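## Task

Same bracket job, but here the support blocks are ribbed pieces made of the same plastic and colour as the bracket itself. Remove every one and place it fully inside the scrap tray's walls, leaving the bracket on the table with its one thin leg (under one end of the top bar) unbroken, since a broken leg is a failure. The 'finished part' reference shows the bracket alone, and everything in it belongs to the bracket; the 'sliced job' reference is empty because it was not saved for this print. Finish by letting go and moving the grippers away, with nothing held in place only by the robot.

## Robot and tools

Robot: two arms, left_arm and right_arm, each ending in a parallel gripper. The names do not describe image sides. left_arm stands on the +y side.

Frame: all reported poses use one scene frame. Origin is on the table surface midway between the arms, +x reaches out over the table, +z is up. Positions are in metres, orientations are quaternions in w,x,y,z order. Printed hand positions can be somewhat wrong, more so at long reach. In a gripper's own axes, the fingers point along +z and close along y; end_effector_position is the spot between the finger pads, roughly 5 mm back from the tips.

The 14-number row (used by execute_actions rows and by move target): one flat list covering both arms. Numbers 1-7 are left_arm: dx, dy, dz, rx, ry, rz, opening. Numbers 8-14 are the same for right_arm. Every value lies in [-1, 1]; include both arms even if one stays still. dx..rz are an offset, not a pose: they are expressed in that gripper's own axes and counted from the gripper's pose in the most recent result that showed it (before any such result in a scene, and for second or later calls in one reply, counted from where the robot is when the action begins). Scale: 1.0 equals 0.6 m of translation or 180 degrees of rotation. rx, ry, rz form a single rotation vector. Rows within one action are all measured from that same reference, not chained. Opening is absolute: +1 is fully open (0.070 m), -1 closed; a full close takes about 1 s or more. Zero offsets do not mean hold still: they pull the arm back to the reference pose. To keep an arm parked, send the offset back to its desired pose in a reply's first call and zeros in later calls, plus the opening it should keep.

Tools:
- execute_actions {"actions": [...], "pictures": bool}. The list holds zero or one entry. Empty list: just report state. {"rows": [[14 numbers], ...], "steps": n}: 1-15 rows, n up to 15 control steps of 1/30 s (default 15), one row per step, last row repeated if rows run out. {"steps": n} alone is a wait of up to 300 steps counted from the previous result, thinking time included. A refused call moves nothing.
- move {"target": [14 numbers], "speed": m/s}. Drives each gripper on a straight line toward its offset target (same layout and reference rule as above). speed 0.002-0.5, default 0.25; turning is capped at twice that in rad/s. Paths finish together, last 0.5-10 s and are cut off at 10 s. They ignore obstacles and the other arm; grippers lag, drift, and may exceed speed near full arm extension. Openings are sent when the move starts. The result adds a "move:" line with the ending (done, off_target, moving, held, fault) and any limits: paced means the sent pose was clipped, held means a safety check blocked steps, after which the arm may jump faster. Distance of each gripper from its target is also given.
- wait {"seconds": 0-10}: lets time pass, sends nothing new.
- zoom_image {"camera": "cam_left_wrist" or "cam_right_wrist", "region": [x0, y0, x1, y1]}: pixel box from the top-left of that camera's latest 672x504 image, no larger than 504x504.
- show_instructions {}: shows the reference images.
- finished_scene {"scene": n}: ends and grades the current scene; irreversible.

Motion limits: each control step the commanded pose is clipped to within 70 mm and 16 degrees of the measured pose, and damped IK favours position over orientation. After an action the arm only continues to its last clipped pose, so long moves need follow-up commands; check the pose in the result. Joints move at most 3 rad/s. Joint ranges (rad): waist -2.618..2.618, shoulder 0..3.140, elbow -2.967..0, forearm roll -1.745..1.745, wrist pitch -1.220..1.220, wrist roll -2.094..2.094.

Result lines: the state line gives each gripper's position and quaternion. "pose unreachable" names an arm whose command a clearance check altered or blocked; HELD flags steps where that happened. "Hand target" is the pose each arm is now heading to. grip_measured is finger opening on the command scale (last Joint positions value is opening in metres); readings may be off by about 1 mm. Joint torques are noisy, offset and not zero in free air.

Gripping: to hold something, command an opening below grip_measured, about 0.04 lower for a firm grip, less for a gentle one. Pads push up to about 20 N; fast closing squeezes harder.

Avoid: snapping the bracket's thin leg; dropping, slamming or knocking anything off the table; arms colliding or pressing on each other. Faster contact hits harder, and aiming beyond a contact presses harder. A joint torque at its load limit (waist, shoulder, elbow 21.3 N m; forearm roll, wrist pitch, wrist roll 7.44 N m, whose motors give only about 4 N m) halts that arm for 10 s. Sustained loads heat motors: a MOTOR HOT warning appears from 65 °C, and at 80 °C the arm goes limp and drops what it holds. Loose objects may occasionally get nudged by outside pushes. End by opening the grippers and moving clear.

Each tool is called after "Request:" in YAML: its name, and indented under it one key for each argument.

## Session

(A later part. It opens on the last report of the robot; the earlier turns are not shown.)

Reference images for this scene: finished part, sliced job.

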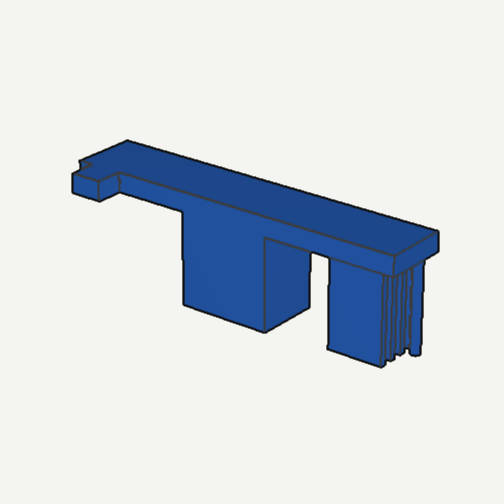

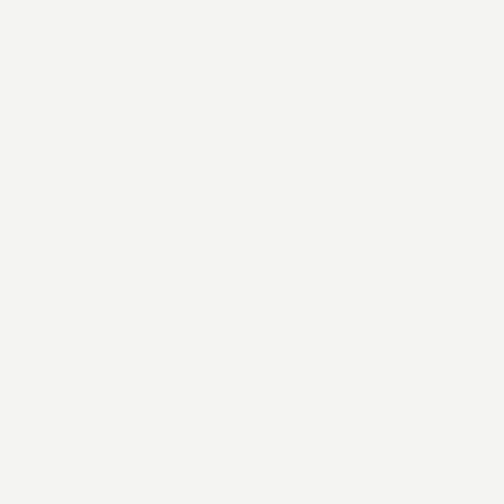

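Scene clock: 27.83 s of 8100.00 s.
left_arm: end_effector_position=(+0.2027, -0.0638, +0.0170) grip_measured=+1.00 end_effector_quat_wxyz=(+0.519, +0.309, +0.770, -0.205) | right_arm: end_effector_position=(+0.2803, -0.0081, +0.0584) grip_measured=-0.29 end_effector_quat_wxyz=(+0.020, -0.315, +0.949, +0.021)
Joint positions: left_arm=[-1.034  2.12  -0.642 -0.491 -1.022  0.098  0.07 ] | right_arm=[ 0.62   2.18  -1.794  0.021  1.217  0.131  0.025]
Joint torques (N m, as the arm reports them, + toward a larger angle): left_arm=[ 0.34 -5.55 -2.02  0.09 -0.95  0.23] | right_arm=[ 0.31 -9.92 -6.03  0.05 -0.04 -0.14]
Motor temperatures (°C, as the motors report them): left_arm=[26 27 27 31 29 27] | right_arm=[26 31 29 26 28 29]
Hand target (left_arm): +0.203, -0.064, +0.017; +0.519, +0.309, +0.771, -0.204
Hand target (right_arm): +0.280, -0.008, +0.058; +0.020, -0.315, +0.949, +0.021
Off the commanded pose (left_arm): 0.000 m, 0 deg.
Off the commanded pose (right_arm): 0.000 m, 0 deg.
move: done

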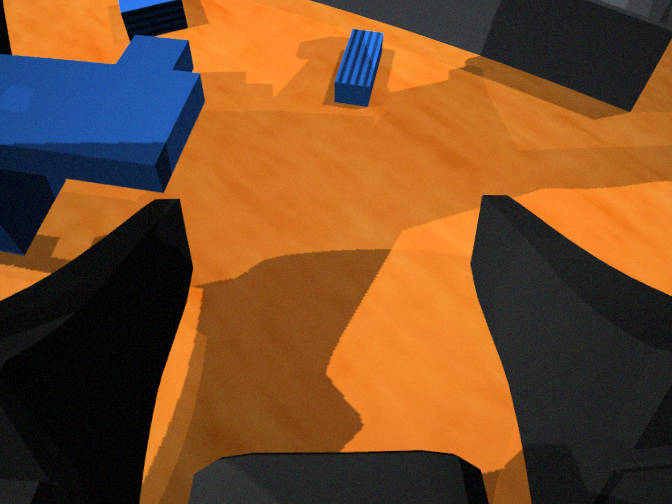

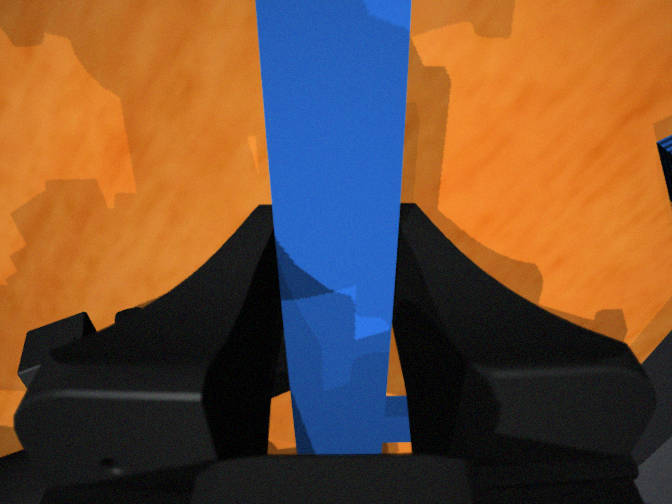

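Request:
move:
  target: [0.024,0.012,-0.07,0.05,0,0.02,1,0,-0.033,0,0,0,0,-0.5]
  speed: 0.1

Request:
move:
  target: [0,0.165,0,0,0,0,1,0.083,0,-0.004,0,0,0,-0.5]
  speed: 0.1

Request:
move:
  target: [-0.016,0,0.046,0,0,0,1,0,0,0,0,0,0,-0.5]
  speed: 0.04

Scene clock: 30.37 s of 8100.00 s.
left_arm: end_effector_position=(+0.1748, -0.0276, +0.0188) grip_measured=+1.00 end_effector_quat_wxyz=(+0.499, +0.373, +0.742, -0.248) | right_arm: end_effector_position=(+0.2925, -0.0243, +0.0579) grip_measured=-0.29 end_effector_quat_wxyz=(+0.021, -0.315, +0.949, +0.020)
Joint positions: left_arm=[-0.934  2.064 -0.414 -0.181 -1.174  0.006  0.07 ] | right_arm=[ 0.575  2.171 -1.777  0.022  1.209  0.085  0.025]
Joint torques (N m, as the arm reports them, + toward a larger angle): left_arm=[-0.21 -5.46 -1.81 -0.24 -0.96 -0.1 ] | right_arm=[  1.08 -11.8   -4.52   0.17  -0.12   0.05]
Motor temperatures (°C, as the motors report them): left_arm=[26 27 27 31 29 27] | right_arm=[26 31 29 26 28 29]
Hand target (left_arm): +0.175, -0.028, +0.019; +0.499, +0.372, +0.742, -0.248
Hand target (right_arm): +0.292, -0.024, +0.058; +0.021, -0.315, +0.949, +0.021
Off the commanded pose (left_arm): 0.001 m, 0 deg.
Off the commanded pose (right_arm): 0.001 m, 0 deg.
move: done

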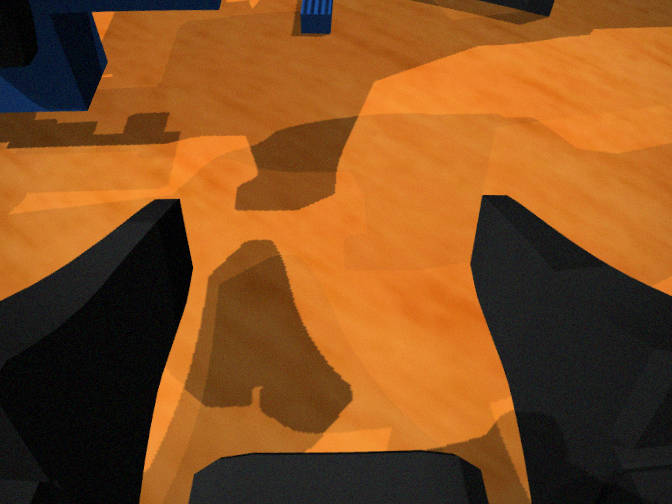

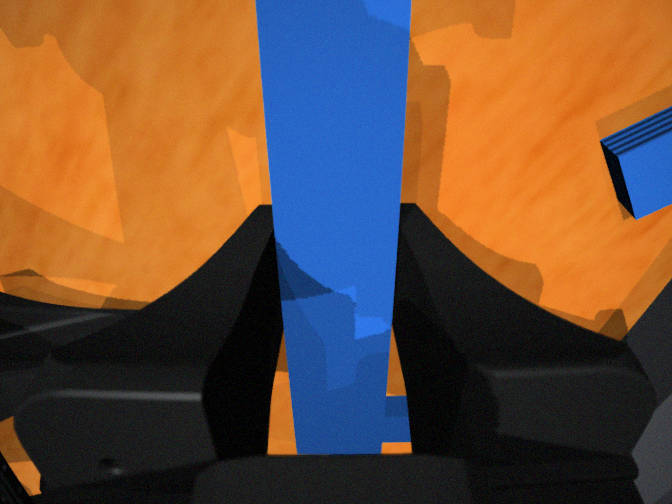

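Scene clock: 31.67 s of 8100.00 s.
left_arm: end_effector_position=(+0.2524, +0.0314, +0.0182) grip_measured=+1.00 end_effector_quat_wxyz=(+0.498, +0.371, +0.743, -0.250) | right_arm: end_effector_position=(+0.2524, -0.0541, +0.0583) grip_measured=-0.29 end_effector_quat_wxyz=(+0.020, -0.315, +0.949, +0.020)
Joint positions: left_arm=[-0.427  2.071 -0.442  0.333 -1.155 -0.013  0.07 ] | right_arm=[ 0.587  1.992 -1.472  0.023  1.084  0.095  0.025]
Joint torques (N m, as the arm reports them, + toward a larger angle): left_arm=[-0.31 -4.64 -1.79 -0.24 -0.94 -0.04] | right_arm=[ 1.72 -8.78 -6.4   0.21 -0.08  0.26]
Motor temperatures (°C, as the motors report them): left_arm=[26 27 27 31 29 27] | right_arm=[26 31 29 26 28 29]
Hand target (left_arm): +0.252, +0.031, +0.018; +0.498, +0.371, +0.743, -0.250
Hand target (right_arm): +0.253, -0.054, +0.058; +0.021, -0.315, +0.949, +0.021
Off the commanded pose (left_arm): 0.002 m, 0 deg.
Off the commanded pose (right_arm): 0.001 m, 0 deg.
move: done

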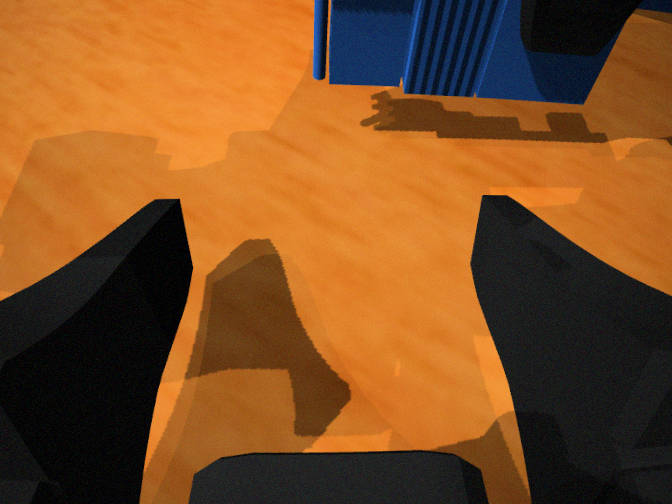

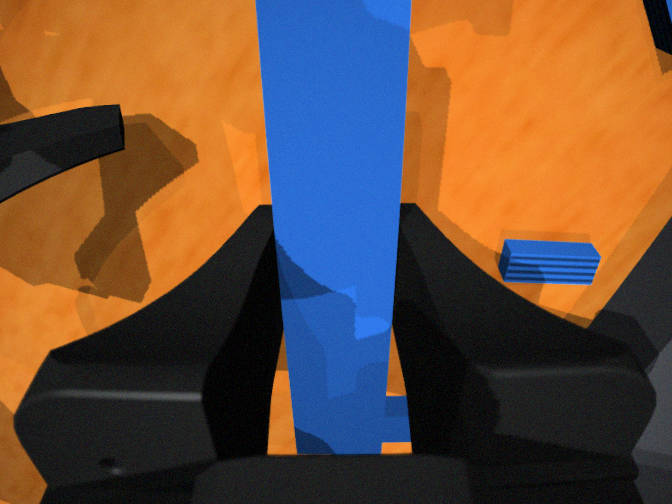

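Scene clock: 32.63 s of 8100.00 s.
left_arm: end_effector_position=(+0.2705, +0.0080, +0.0170) grip_measured=+1.00 end_effector_quat_wxyz=(+0.498, +0.371, +0.743, -0.250) | right_arm: end_effector_position=(+0.2525, -0.0541, +0.0584) grip_measured=-0.29 end_effector_quat_wxyz=(+0.021, -0.315, +0.949, +0.021)
Joint positions: left_arm=[-0.468  2.099 -0.559  0.304 -1.07  -0.039  0.07 ] | right_arm=[ 0.587  1.992 -1.472  0.023  1.084  0.095  0.025]
Joint torques (N m, as the arm reports them, + toward a larger angle): left_arm=[ 0.14 -5.3  -1.68 -0.19 -1.05 -0.11] | right_arm=[ 1.76 -8.94 -5.43  0.21 -0.09  0.27]
Motor temperatures (°C, as the motors report them): left_arm=[26 27 27 31 29 27] | right_arm=[26 31 29 26 28 29]
Hand target (left_arm): +0.270, +0.008, +0.017; +0.498, +0.371, +0.743, -0.250
Hand target (right_arm): +0.252, -0.054, +0.058; +0.020, -0.315, +0.949, +0.020
Off the commanded pose (left_arm): 0.001 m, 0 deg.
Off the commanded pose (right_arm): 0.000 m, 0 deg.
move: done

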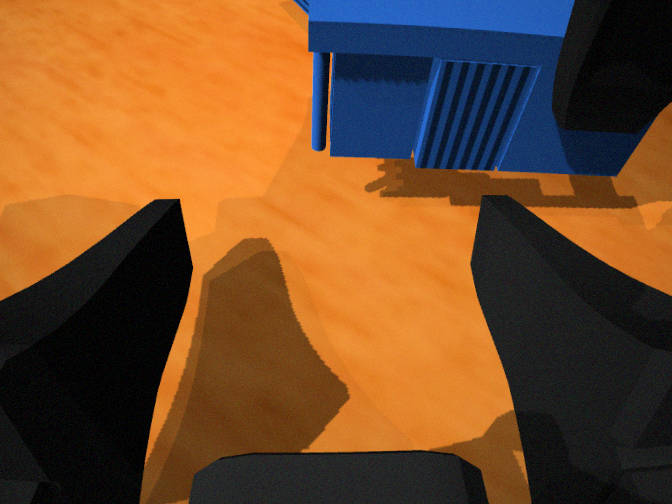

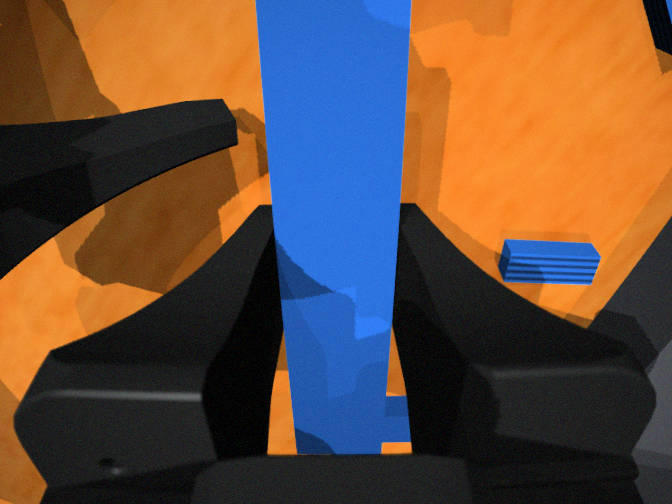

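Request:
execute_actions:
  actions: []

Request:
move:
  target: [-0.007,0.01,0.012,0,0,0,1,0,0,0,0,0,0,-0.5]
  speed: 0.02

Scene clock: 37.93 s of 8100.00 s.
left_arm: end_effector_position=(+0.2703, +0.0083, +0.0169) grip_measured=+1.00 end_effector_quat_wxyz=(+0.498, +0.371, +0.743, -0.250) | right_arm: end_effector_position=(+0.2525, -0.0541, +0.0584) grip_measured=-0.29 end_effector_quat_wxyz=(+0.021, -0.315, +0.949, +0.021)
Joint positions: left_arm=[-0.467  2.099 -0.557  0.304 -1.071 -0.039  0.07 ] | right_arm=[ 0.587  1.992 -1.472  0.023  1.084  0.095  0.025]
Joint torques (N m, as the arm reports them, + toward a larger angle): left_arm=[ 0.54 -6.17 -0.68  0.08 -1.21  0.3 ] | right_arm=[ 1.68 -7.94 -4.51  0.22 -0.08  0.27]
Motor temperatures (°C, as the motors report them): left_arm=[26 27 27 31 29 27] | right_arm=[26 31 29 26 28 29]
Hand target (left_arm): +0.270, +0.008, +0.017; +0.498, +0.371, +0.743, -0.250
Hand target (right_arm): +0.252, -0.054, +0.058; +0.020, -0.315, +0.949, +0.020
Off the commanded pose (left_arm): 0.001 m, 0 deg.
Off the commanded pose (right_arm): 0.000 m, 0 deg.
Steps of this call (steps 1 to 90: nothing new was sent; then 2.30 s passed at rest). Readings (end_effector_position):
1: left_arm (+0.2705, +0.0080, +0.0170) | right_arm (+0.2525, -0.0541, +0.0584)
2: left_arm (+0.2705, +0.0080, +0.0170) | right_arm (+0.2525, -0.0541, +0.0584)
4: left_arm (+0.2705, +0.0080, +0.0170) | right_arm (+0.2525, -0.0541, +0.0584)
8: left_arm (+0.2705, +0.0080, +0.0170) | right_arm (+0.2525, -0.0541, +0.0584)
90: the state above

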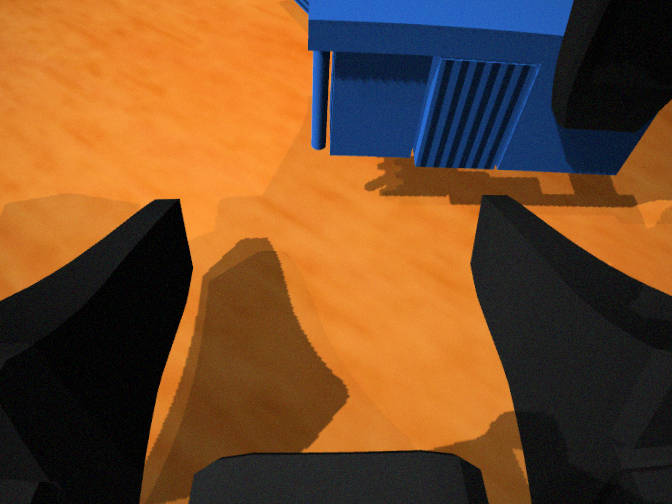

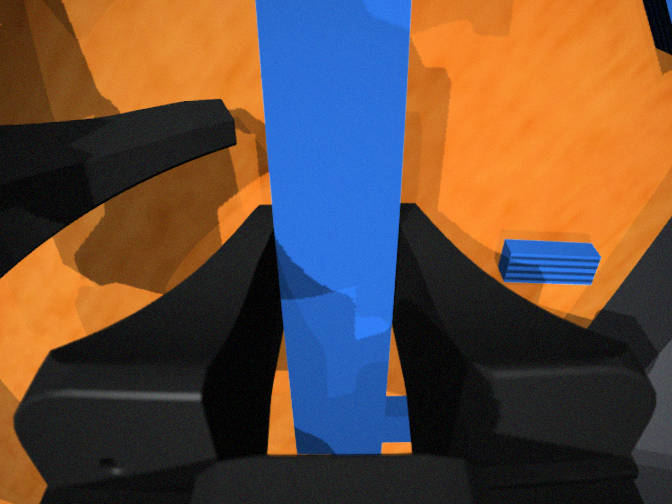

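Scene clock: 38.67 s of 8100.00 s.
left_arm: end_effector_position=(+0.2802, +0.0054, +0.0181) grip_measured=+1.00 end_effector_quat_wxyz=(+0.498, +0.371, +0.743, -0.250) | right_arm: end_effector_position=(+0.2525, -0.0541, +0.0584) grip_measured=-0.29 end_effector_quat_wxyz=(+0.021, -0.315, +0.949, +0.021)
Joint positions: left_arm=[-0.453  2.103 -0.597  0.326 -1.038 -0.054  0.07 ] | right_arm=[ 0.587  1.992 -1.472  0.023  1.084  0.095  0.025]
Joint torques (N m, as the arm reports them, + toward a larger angle): left_arm=[ 0.2  -5.07 -2.53 -0.01 -0.92 -0.1 ] | right_arm=[ 1.7  -7.95 -4.56  0.22 -0.08  0.26]
Motor temperatures (°C, as the motors report them): left_arm=[26 27 27 31 29 27] | right_arm=[26 31 29 26 28 29]
Hand target (left_arm): +0.280, +0.005, +0.018; +0.498, +0.371, +0.743, -0.250
Hand target (right_arm): +0.252, -0.054, +0.058; +0.021, -0.315, +0.949, +0.021
Off the commanded pose (left_arm): 0.000 m, 0 deg.
Off the commanded pose (right_arm): 0.000 m, 0 deg.
move: done

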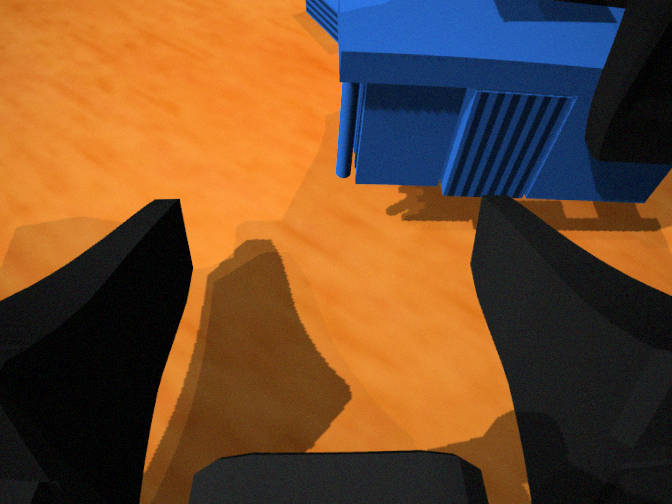

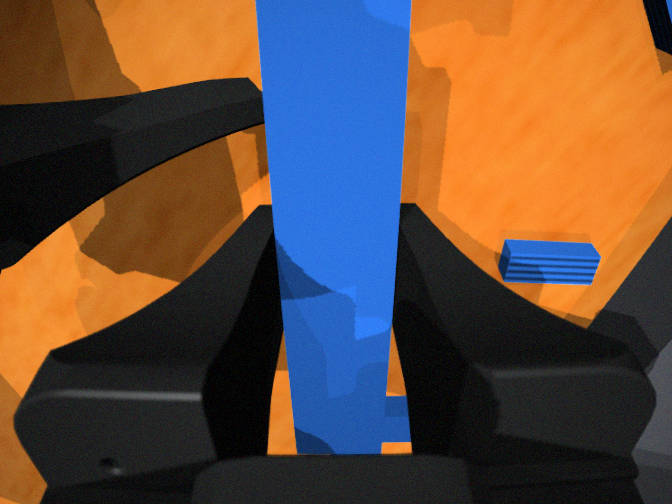

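Request:
move:
  target: [-0.007,0,-0.002,0,0,0,1,0,0,0,0,0,0,-0.5]
  speed: 0.02

Request:
move:
  target: [-0.007,0,0.017,0,0,0,1,0,0,0,0,0,0,-0.5]
  speed: 0.008

Scene clock: 40.40 s of 8100.00 s.
left_arm: end_effector_position=(+0.2805, +0.0051, +0.0224) grip_measured=+1.00 end_effector_quat_wxyz=(+0.498, +0.371, +0.743, -0.250) | right_arm: end_effector_position=(+0.2525, -0.0541, +0.0584) grip_measured=-0.29 end_effector_quat_wxyz=(+0.021, -0.315, +0.949, +0.021)
Joint positions: left_arm=[-0.453  2.085 -0.597  0.329 -1.02  -0.06   0.07 ] | right_arm=[ 0.587  1.992 -1.472  0.023  1.084  0.095  0.025]
Joint torques (N m, as the arm reports them, + toward a larger angle): left_arm=[-0.4  -6.01 -1.98  0.06 -0.85 -0.18] | right_arm=[ 1.69 -7.96 -4.55  0.21 -0.08  0.26]
Motor temperatures (°C, as the motors report them): left_arm=[26 27 27 31 29 27] | right_arm=[26 31 29 26 28 29]
Hand target (left_arm): +0.281, +0.005, +0.022; +0.498, +0.371, +0.743, -0.250
Hand target (right_arm): +0.252, -0.054, +0.058; +0.021, -0.315, +0.949, +0.021
Off the commanded pose (left_arm): 0.000 m, 0 deg.
Off the commanded pose (right_arm): 0.000 m, 0 deg.
move: done

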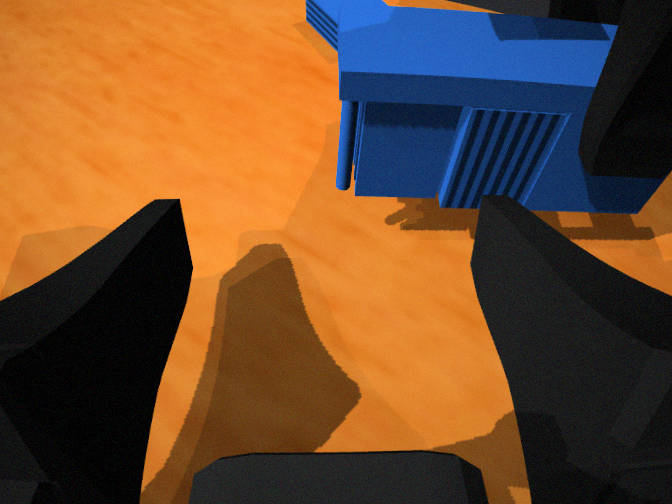

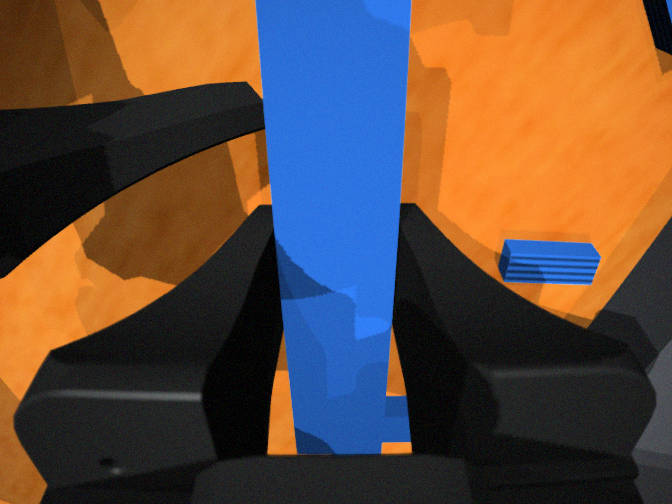

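Scene clock: 42.00 s of 8100.00 s.
left_arm: end_effector_position=(+0.2885, -0.0047, +0.0240) grip_measured=+1.00 end_effector_quat_wxyz=(+0.501, +0.370, +0.741, -0.250) | right_arm: end_effector_position=(+0.2511, -0.0527, +0.0581) grip_measured=-0.29 end_effector_quat_wxyz=(+0.020, -0.315, +0.949, +0.022)
Joint positions: left_arm=[-0.466  2.097 -0.647  0.32  -0.99  -0.07   0.07 ] | right_arm=[ 0.59   1.992 -1.472  0.026  1.084  0.095  0.025]
Joint torques (N m, as the arm reports them, + toward a larger angle): left_arm=[ 0.09 -6.07 -1.2  -0.01 -0.94 -0.05] | right_arm=[ 0.22 -9.6  -5.96  0.04 -0.05 -0.14]
Motor temperatures (°C, as the motors report them): left_arm=[26 27 27 31 29 27] | right_arm=[26 31 29 26 28 29]
Hand target (left_arm): +0.287, -0.004, +0.023; +0.498, +0.371, +0.743, -0.249
Hand target (right_arm): +0.252, -0.054, +0.058; +0.021, -0.315, +0.949, +0.021
Off the commanded pose (left_arm): 0.002 m, 0 deg.
Off the commanded pose (right_arm): 0.002 m, 0 deg.
move: done

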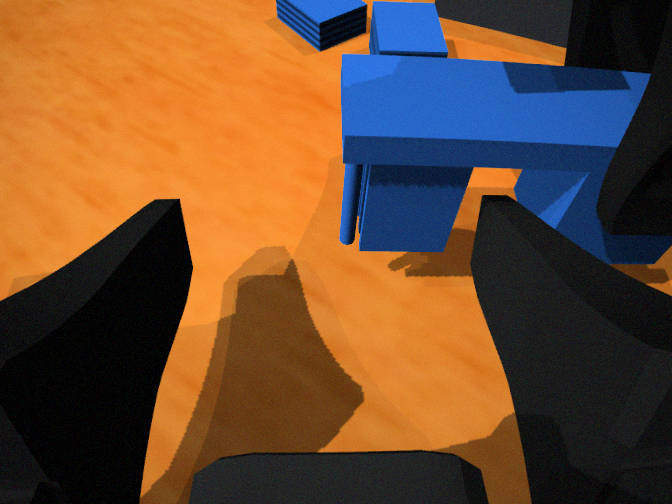

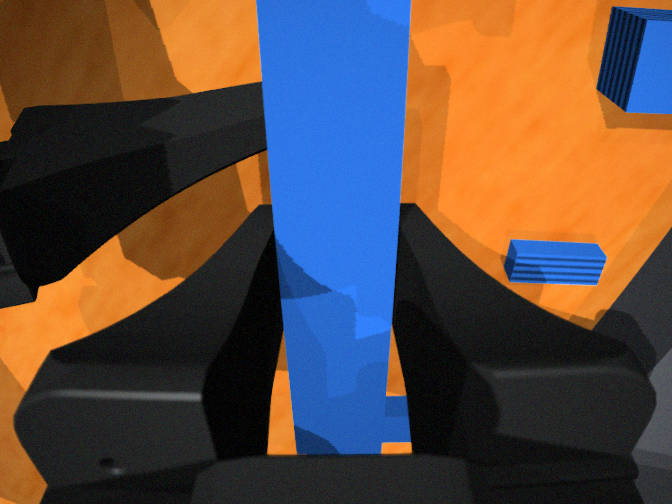

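Request:
move:
  target: [0.01,0,-0.12,0,0,0,1,0,0,0,0,0,0,-0.5]

Request:
move:
  target: [0,0,0,0,0,0,1,0,0,0.037,0,0,0,-0.5]
  speed: 0.03

Request:
move:
  target: [-0.05,0,-0.1,0,0,0,1,0,0,0,0,0,0,0.1]

Request:
move:
  target: [0,0,0,0,0,0,1,0,0,-0.07,0,0,0,0.1]

Request:
move:
  target: [0,0,0,0,0,0,1,0.052,-0.123,0.02,0,0,0.5,0]
  speed: 0.5

Scene clock: 44.67 s of 8100.00 s.
left_arm: end_effector_position=(+0.2457, +0.0506, +0.0444) grip_measured=+1.00 end_effector_quat_wxyz=(+0.500, +0.370, +0.742, -0.251) | right_arm: end_effector_position=(+0.2512, -0.0527, +0.0584) grip_measured=-0.29 end_effector_quat_wxyz=(+0.020, -0.315, +0.949, +0.022)
Joint positions: left_arm=[-0.361  1.925 -0.372  0.414 -1.092 -0.047  0.07 ] | right_arm=[ 0.59   1.992 -1.472  0.026  1.084  0.095  0.025]
Joint torques (N m, as the arm reports them, + toward a larger angle): left_arm=[-0.33 -3.91 -2.53 -0.28 -0.97  0.09] | right_arm=[ 1.91 -9.1  -5.32  0.23 -0.09 -0.05]
Motor temperatures (°C, as the motors report them): left_arm=[26 27 27 31 29 27] | right_arm=[26 31 29 26 28 29]
Hand target (left_arm): +0.246, +0.050, +0.045; +0.500, +0.370, +0.741, -0.251
Hand target (right_arm): +0.251, -0.053, +0.058; +0.020, -0.315, +0.949, +0.022
Off the commanded pose (left_arm): 0.002 m, 0 deg.
Off the commanded pose (right_arm): 0.000 m, 0 deg.
move: done

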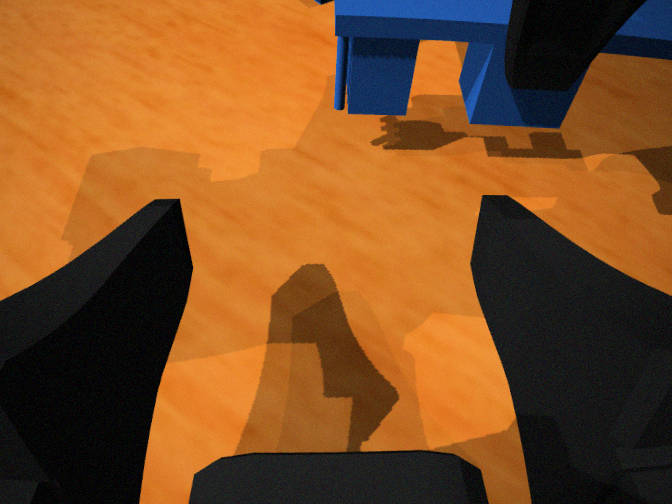

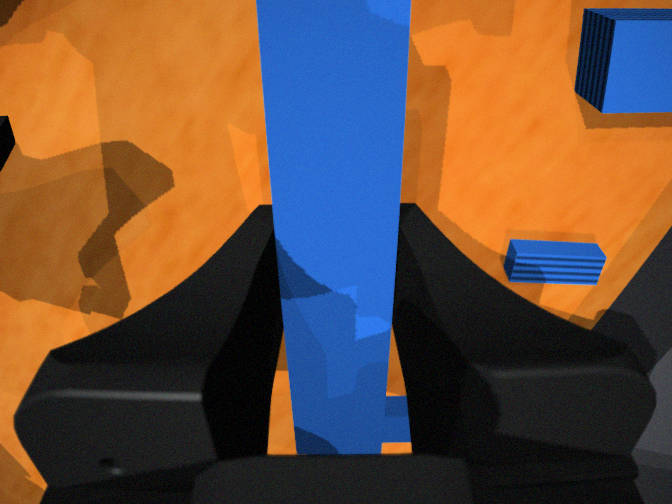

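Scene clock: 45.63 s of 8100.00 s.
left_arm: end_effector_position=(+0.2458, +0.0506, +0.0444) grip_measured=+1.00 end_effector_quat_wxyz=(+0.500, +0.370, +0.741, -0.251) | right_arm: end_effector_position=(+0.2516, -0.0517, +0.0357) grip_measured=-0.29 end_effector_quat_wxyz=(+0.020, -0.315, +0.949, +0.022)
Joint positions: left_arm=[-0.361  1.925 -0.372  0.413 -1.092 -0.047  0.07 ] | right_arm=[ 0.591  2.026 -1.431  0.027  1.01   0.094  0.025]
Joint torques (N m, as the arm reports them, + toward a larger angle): left_arm=[ 0.09 -4.35 -1.59 -0.07 -1.03  0.16] | right_arm=[ 1.85 -8.87 -4.72  0.22  0.07 -0.13]
Motor temperatures (°C, as the motors report them): left_arm=[26 27 27 31 29 27] | right_arm=[26 31 29 26 28 29]
Hand target (left_arm): +0.246, +0.051, +0.044; +0.500, +0.370, +0.742, -0.251
Hand target (right_arm): +0.252, -0.052, +0.036; +0.020, -0.315, +0.949, +0.022
Off the commanded pose (left_arm): 0.000 m, 0 deg.
Off the commanded pose (right_arm): 0.001 m, 0 deg.
move: done

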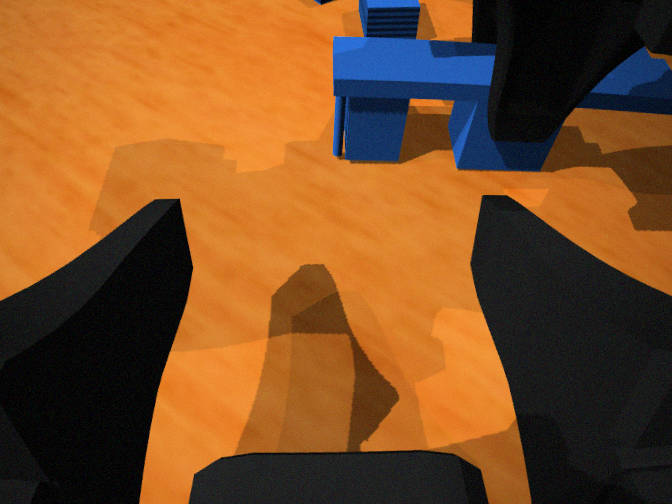

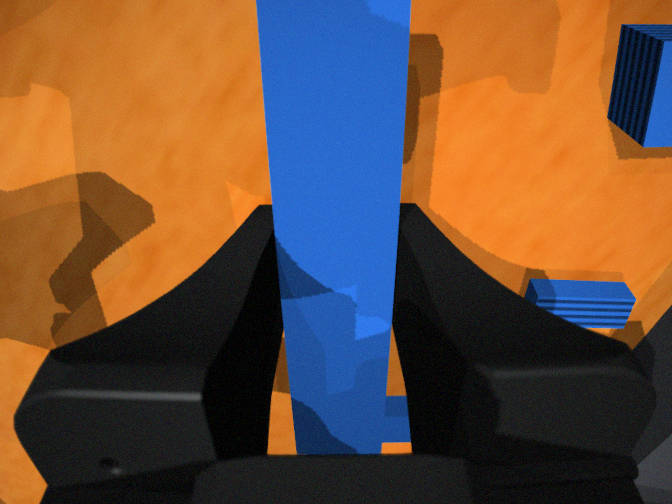

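Scene clock: 46.43 s of 8100.00 s.
left_arm: end_effector_position=(+0.2182, +0.0871, +0.0928) grip_measured=+1.00 end_effector_quat_wxyz=(+0.499, +0.370, +0.743, -0.251) | right_arm: end_effector_position=(+0.2516, -0.0517, +0.0357) grip_measured=+0.10 end_effector_quat_wxyz=(+0.020, -0.315, +0.949, +0.022)
Joint positions: left_arm=[-0.239  1.566 -0.245  0.623 -0.9   -0.214  0.07 ] | right_arm=[ 0.591  2.026 -1.431  0.027  1.01   0.094  0.038]
Joint torques (N m, as the arm reports them, + toward a larger angle): left_arm=[ 0.22 -2.24 -3.36 -0.37 -1.    0.27] | right_arm=[ 1.85 -8.75 -4.53  0.22  0.03 -0.14]
Motor temperatures (°C, as the motors report them): left_arm=[26 27 27 31 29 27] | right_arm=[26 31 29 26 28 29]
Hand target (left_arm): +0.219, +0.087, +0.094; +0.500, +0.370, +0.742, -0.251
Hand target (right_arm): +0.252, -0.052, +0.036; +0.020, -0.315, +0.949, +0.022
Off the commanded pose (left_arm): 0.002 m, 0 deg.
Off the commanded pose (right_arm): 0.000 m, 0 deg.
move: done

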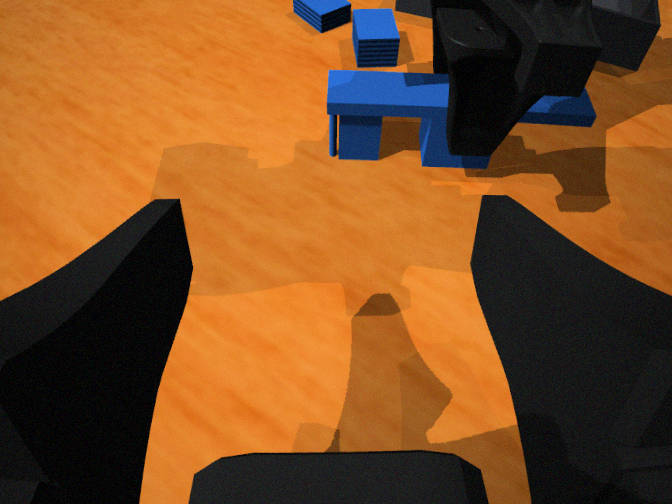

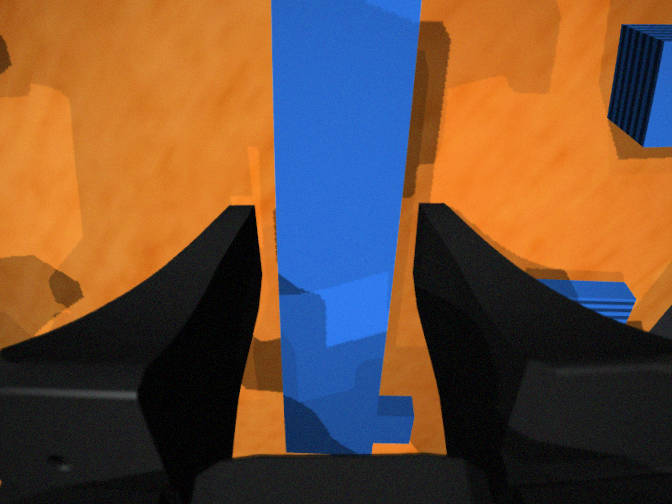

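Scene clock: 47.13 s of 8100.00 s.
left_arm: end_effector_position=(+0.2182, +0.0871, +0.0928) grip_measured=+1.00 end_effector_quat_wxyz=(+0.499, +0.369, +0.743, -0.251) | right_arm: end_effector_position=(+0.2509, -0.0534, +0.0787) grip_measured=+0.10 end_effector_quat_wxyz=(+0.021, -0.316, +0.948, +0.022)
Joint positions: left_arm=[-0.239  1.566 -0.246  0.623 -0.9   -0.214  0.07 ] | right_arm=[ 0.589  1.966 -1.515  0.026  1.151  0.095  0.038]
Joint torques (N m, as the arm reports them, + toward a larger angle): left_arm=[ 0.12 -2.49 -2.46 -0.2  -0.95  0.1 ] | right_arm=[ 0.24 -7.85 -4.09  0.04 -0.11  0.29]
Motor temperatures (°C, as the motors report them): left_arm=[26 27 27 31 29 27] | right_arm=[26 31 29 26 28 29]
Hand target (left_arm): +0.218, +0.087, +0.093; +0.499, +0.370, +0.743, -0.251
Hand target (right_arm): +0.251, -0.054, +0.078; +0.020, -0.315, +0.948, +0.022
Off the commanded pose (left_arm): 0.000 m, 0 deg.
Off the commanded pose (right_arm): 0.001 m, 0 deg.
move: done

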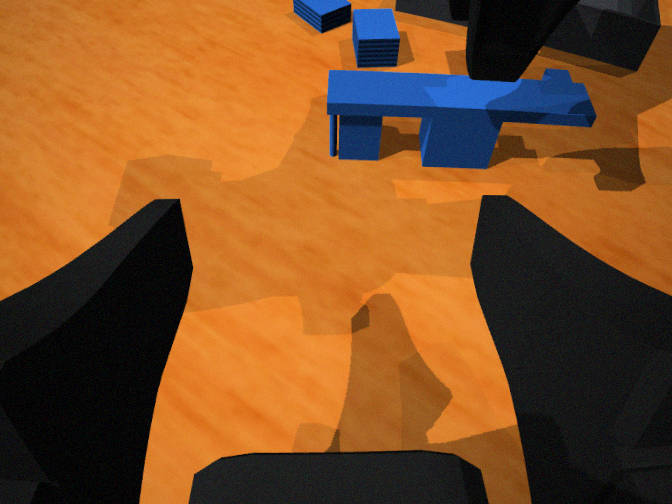

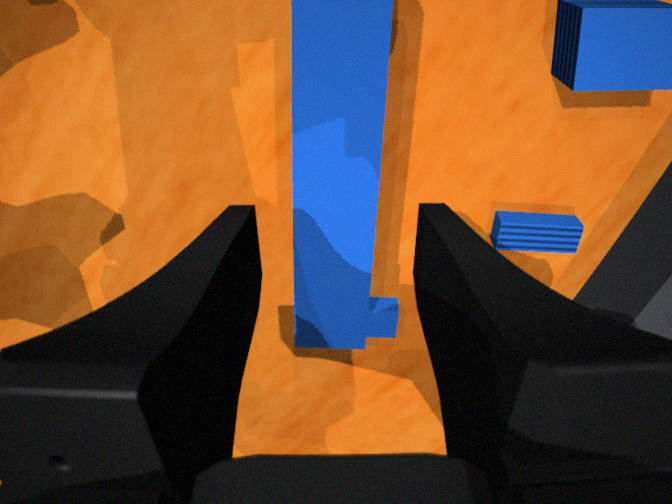

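Scene clock: 49.20 s of 8100.00 s.
left_arm: end_effector_position=(+0.2182, +0.0871, +0.0928) grip_measured=+1.00 end_effector_quat_wxyz=(+0.499, +0.369, +0.743, -0.251) | right_arm: end_effector_position=(+0.2714, -0.1312, +0.0636) grip_measured=+0.00 end_effector_quat_wxyz=(+0.001, +0.448, +0.894, +0.029)
Joint positions: left_arm=[-0.239  1.566 -0.246  0.623 -0.9   -0.214  0.07 ] | right_arm=[ 0.391  1.879 -1.316  0.034  1.044  1.463  0.035]
Joint torques (N m, as the arm reports them, + toward a larger angle): left_arm=[ 0.16 -2.54 -2.59 -0.22 -0.96  0.11] | right_arm=[ 1.03 -8.84 -4.16  0.02 -0.05 -0.12]
Motor temperatures (°C, as the motors report them): left_arm=[26 27 27 31 29 27] | right_arm=[26 31 29 26 28 29]
Hand target (left_arm): +0.218, +0.087, +0.093; +0.499, +0.369, +0.743, -0.251
Hand target (right_arm): +0.271, -0.131, +0.064; +0.001, +0.448, +0.894, +0.029
Off the commanded pose (left_arm): 0.000 m, 0 deg.
Off the commanded pose (right_arm): 0.001 m, 0 deg.
move: done

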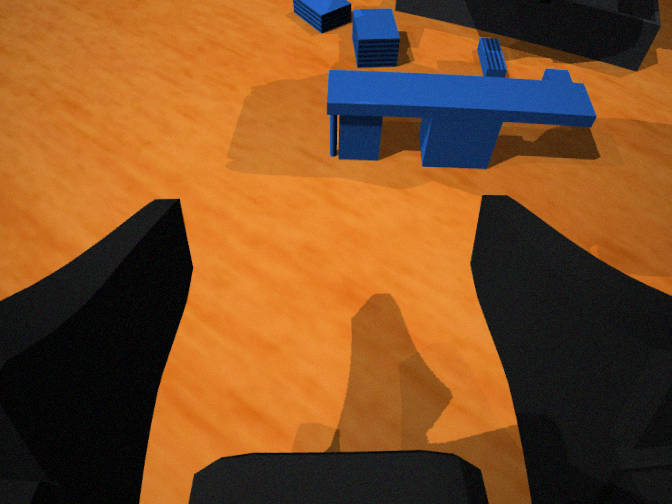

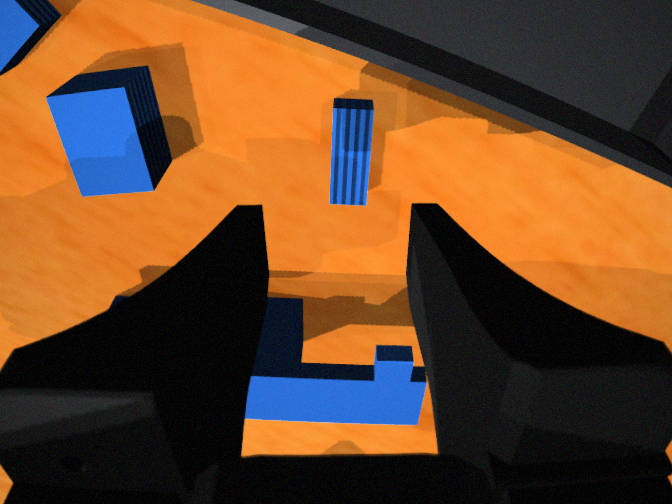

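Request:
move:
  target: [0,0,0,0,0,0,1,0.006,-0.007,0.08,0,0,0,-0.3]
  speed: 0.08

Scene clock: 50.80 s of 8100.00 s.
left_arm: end_effector_position=(+0.2182, +0.0871, +0.0928) grip_measured=+1.00 end_effector_quat_wxyz=(+0.499, +0.369, +0.743, -0.251) | right_arm: end_effector_position=(+0.2666, -0.1289, +0.0145) grip_measured=-0.30 end_effector_quat_wxyz=(+0.001, +0.448, +0.893, +0.029)
Joint positions: left_arm=[-0.239  1.566 -0.246  0.623 -0.9   -0.214  0.07 ] | right_arm=[ 0.404  1.951 -1.211  0.037  0.868  1.469  0.024]
Joint torques (N m, as the arm reports them, + toward a larger angle): left_arm=[ 0.18 -2.4  -2.48 -0.22 -0.92  0.13] | right_arm=[ 1.66 -8.69 -5.26  0.17  0.19  0.27]
Motor temperatures (°C, as the motors report them): left_arm=[26 27 27 31 29 27] | right_arm=[26 31 29 26 28 29]
Hand target (left_arm): +0.218, +0.087, +0.093; +0.499, +0.369, +0.743, -0.251
Hand target (right_arm): +0.267, -0.129, +0.015; +0.001, +0.448, +0.893, +0.029
Off the commanded pose (left_arm): 0.000 m, 0 deg.
Off the commanded pose (right_arm): 0.001 m, 0 deg.
move: done

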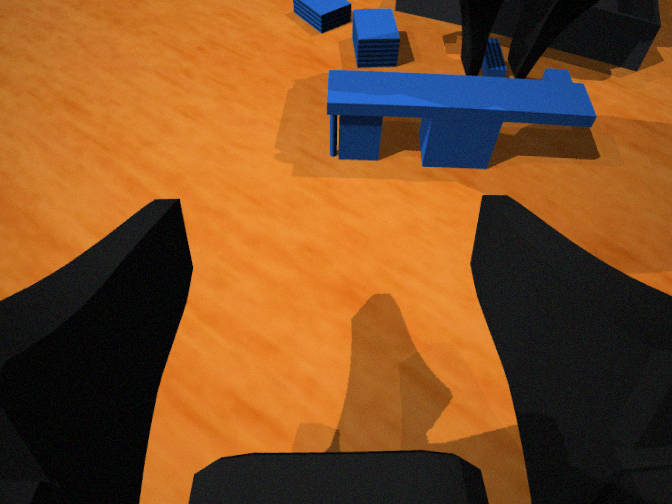

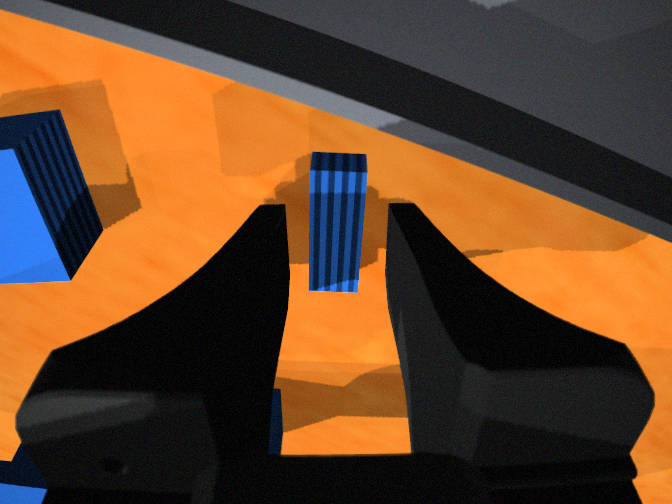

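Request:
move:
  target: [0,0,0,0,0,0,1,0,0,0,0,0,0,-0.78]

Request:
move:
  target: [0,0,0,0,0,0,1,0,0,-0.09,0,0,0,-0.78]

Request:
move:
  target: [0,0,0,0,0,0,1,-0.135,-0.132,0,0,0,-0.39,-0.78]
  speed: 0.5

Scene clock: 52.70 s of 8100.00 s.
left_arm: end_effector_position=(+0.2182, +0.0871, +0.0928) grip_measured=+1.00 end_effector_quat_wxyz=(+0.499, +0.369, +0.743, -0.251) | right_arm: end_effector_position=(+0.2670, -0.1286, +0.0153) grip_measured=-0.65 end_effector_quat_wxyz=(+0.001, +0.448, +0.893, +0.029)
Joint positions: left_arm=[-0.239  1.566 -0.246  0.623 -0.9   -0.214  0.07 ] | right_arm=[ 0.404  1.95  -1.212  0.037  0.869  1.469  0.012]
Joint torques (N m, as the arm reports them, + toward a larger angle): left_arm=[ 0.2  -2.52 -2.56 -0.2  -0.96  0.11] | right_arm=[ 1.18 -6.28 -3.07  0.09 -0.06  0.21]
Motor temperatures (°C, as the motors report them): left_arm=[26 27 27 31 29 27] | right_arm=[26 31 29 26 28 29]
Hand target (left_arm): +0.218, +0.087, +0.093; +0.499, +0.369, +0.743, -0.251
Hand target (right_arm): +0.267, -0.129, +0.015; +0.001, +0.448, +0.893, +0.029
Off the commanded pose (left_arm): 0.000 m, 0 deg.
Off the commanded pose (right_arm): 0.001 m, 0 deg.
move: done

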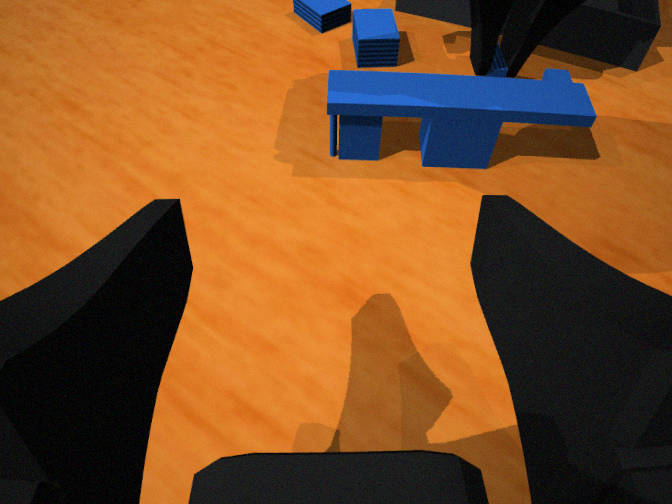

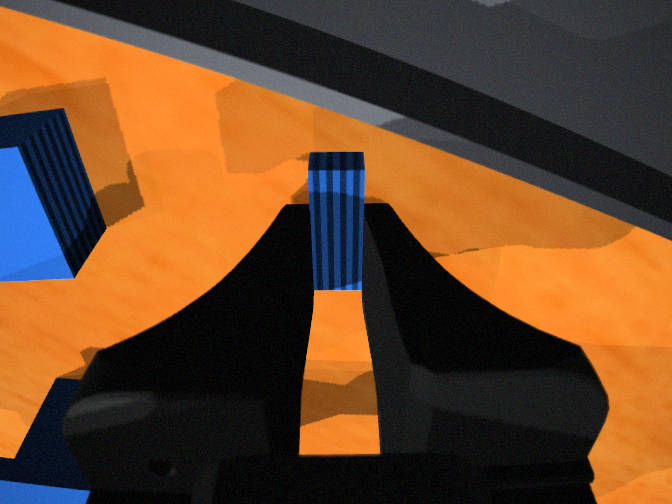

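Scene clock: 53.43 s of 8100.00 s.
left_arm: end_effector_position=(+0.2182, +0.0871, +0.0928) grip_measured=+1.00 end_effector_quat_wxyz=(+0.499, +0.369, +0.743, -0.251) | right_arm: end_effector_position=(+0.2660, -0.1308, +0.0705) grip_measured=-0.65 end_effector_quat_wxyz=(+0.002, +0.448, +0.894, +0.031)
Joint positions: left_arm=[-0.239  1.566 -0.246  0.623 -0.9   -0.214  0.07 ] | right_arm=[ 0.4    1.854 -1.308  0.033  1.057  1.472  0.012]
Joint torques (N m, as the arm reports them, + toward a larger angle): left_arm=[ 0.21 -2.46 -2.42 -0.21 -0.94  0.13] | right_arm=[ 0.24 -6.47 -3.84  0.02 -0.05  0.29]
Motor temperatures (°C, as the motors report them): left_arm=[26 27 27 31 29 27] | right_arm=[26 31 29 26 28 29]
Hand target (left_arm): +0.218, +0.087, +0.093; +0.499, +0.369, +0.743, -0.251
Hand target (right_arm): +0.266, -0.131, +0.070; +0.001, +0.448, +0.894, +0.030
Off the commanded pose (left_arm): 0.000 m, 0 deg.
Off the commanded pose (right_arm): 0.002 m, 0 deg.
move: done

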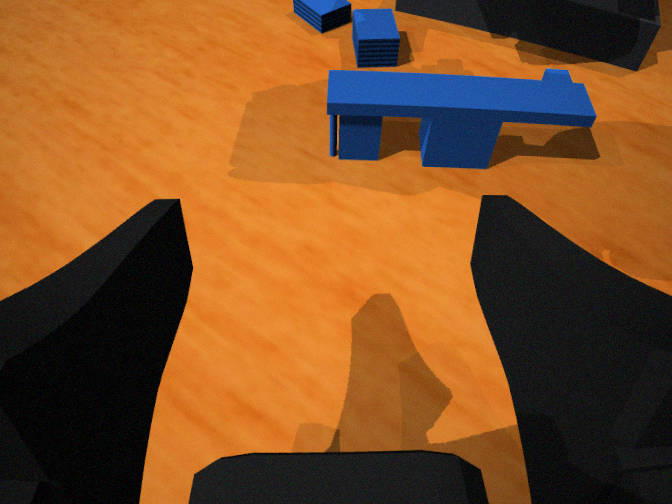

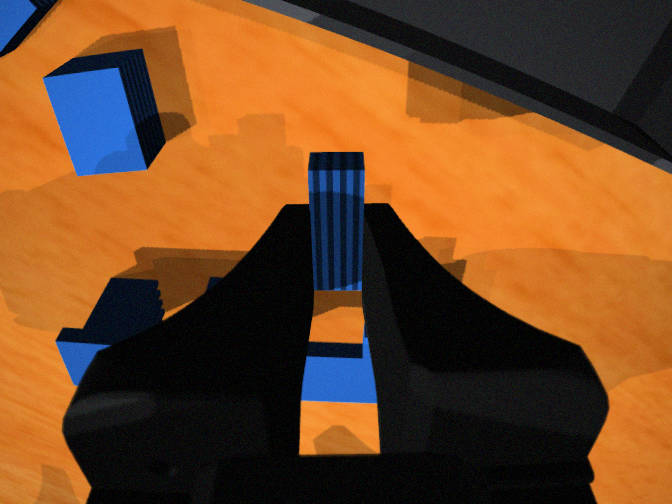

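Scene clock: 55.23 s of 8100.00 s.
left_arm: end_effector_position=(+0.2182, +0.0871, +0.0928) grip_measured=+1.00 end_effector_quat_wxyz=(+0.499, +0.369, +0.743, -0.251) | right_arm: end_effector_position=(+0.2522, -0.2443, +0.0654) grip_measured=-0.65 end_effector_quat_wxyz=(+0.021, -0.147, +0.989, +0.021)
Joint positions: left_arm=[-0.239  1.566 -0.246  0.623 -0.9   -0.214  0.07 ] | right_arm=[ 0.097  1.673 -1.032  0.044  0.971 -0.065  0.012]
Joint torques (N m, as the arm reports them, + toward a larger angle): left_arm=[ 0.21 -2.54 -2.49 -0.21 -0.94  0.12] | right_arm=[ 0.9  -6.51 -4.18  0.05  0.04  0.28]
Motor temperatures (°C, as the motors report them): left_arm=[26 27 27 31 29 27] | right_arm=[26 31 29 26 28 29]
Hand target (left_arm): +0.218, +0.087, +0.093; +0.499, +0.369, +0.743, -0.251
Hand target (right_arm): +0.252, -0.244, +0.065; +0.021, -0.147, +0.989, +0.020
Off the commanded pose (left_arm): 0.000 m, 0 deg.
Off the commanded pose (right_arm): 0.002 m, 0 deg.
move: done

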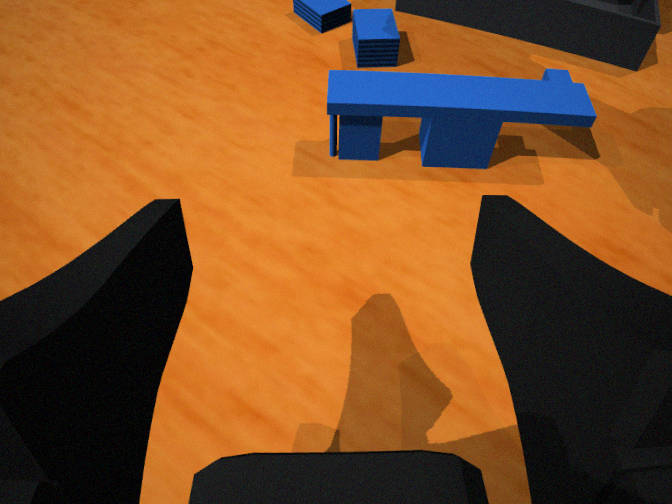

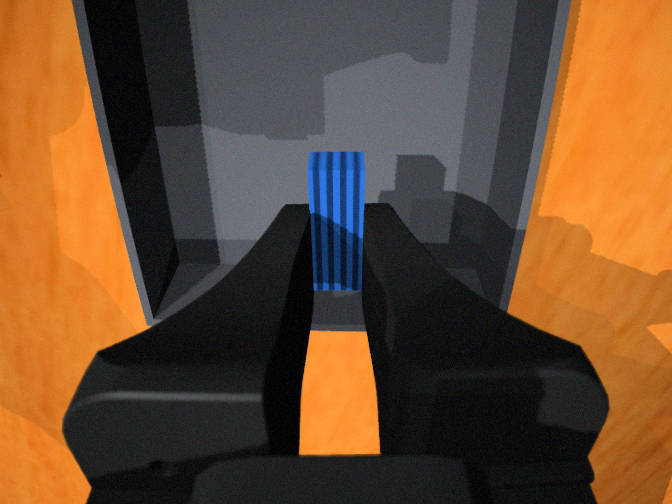

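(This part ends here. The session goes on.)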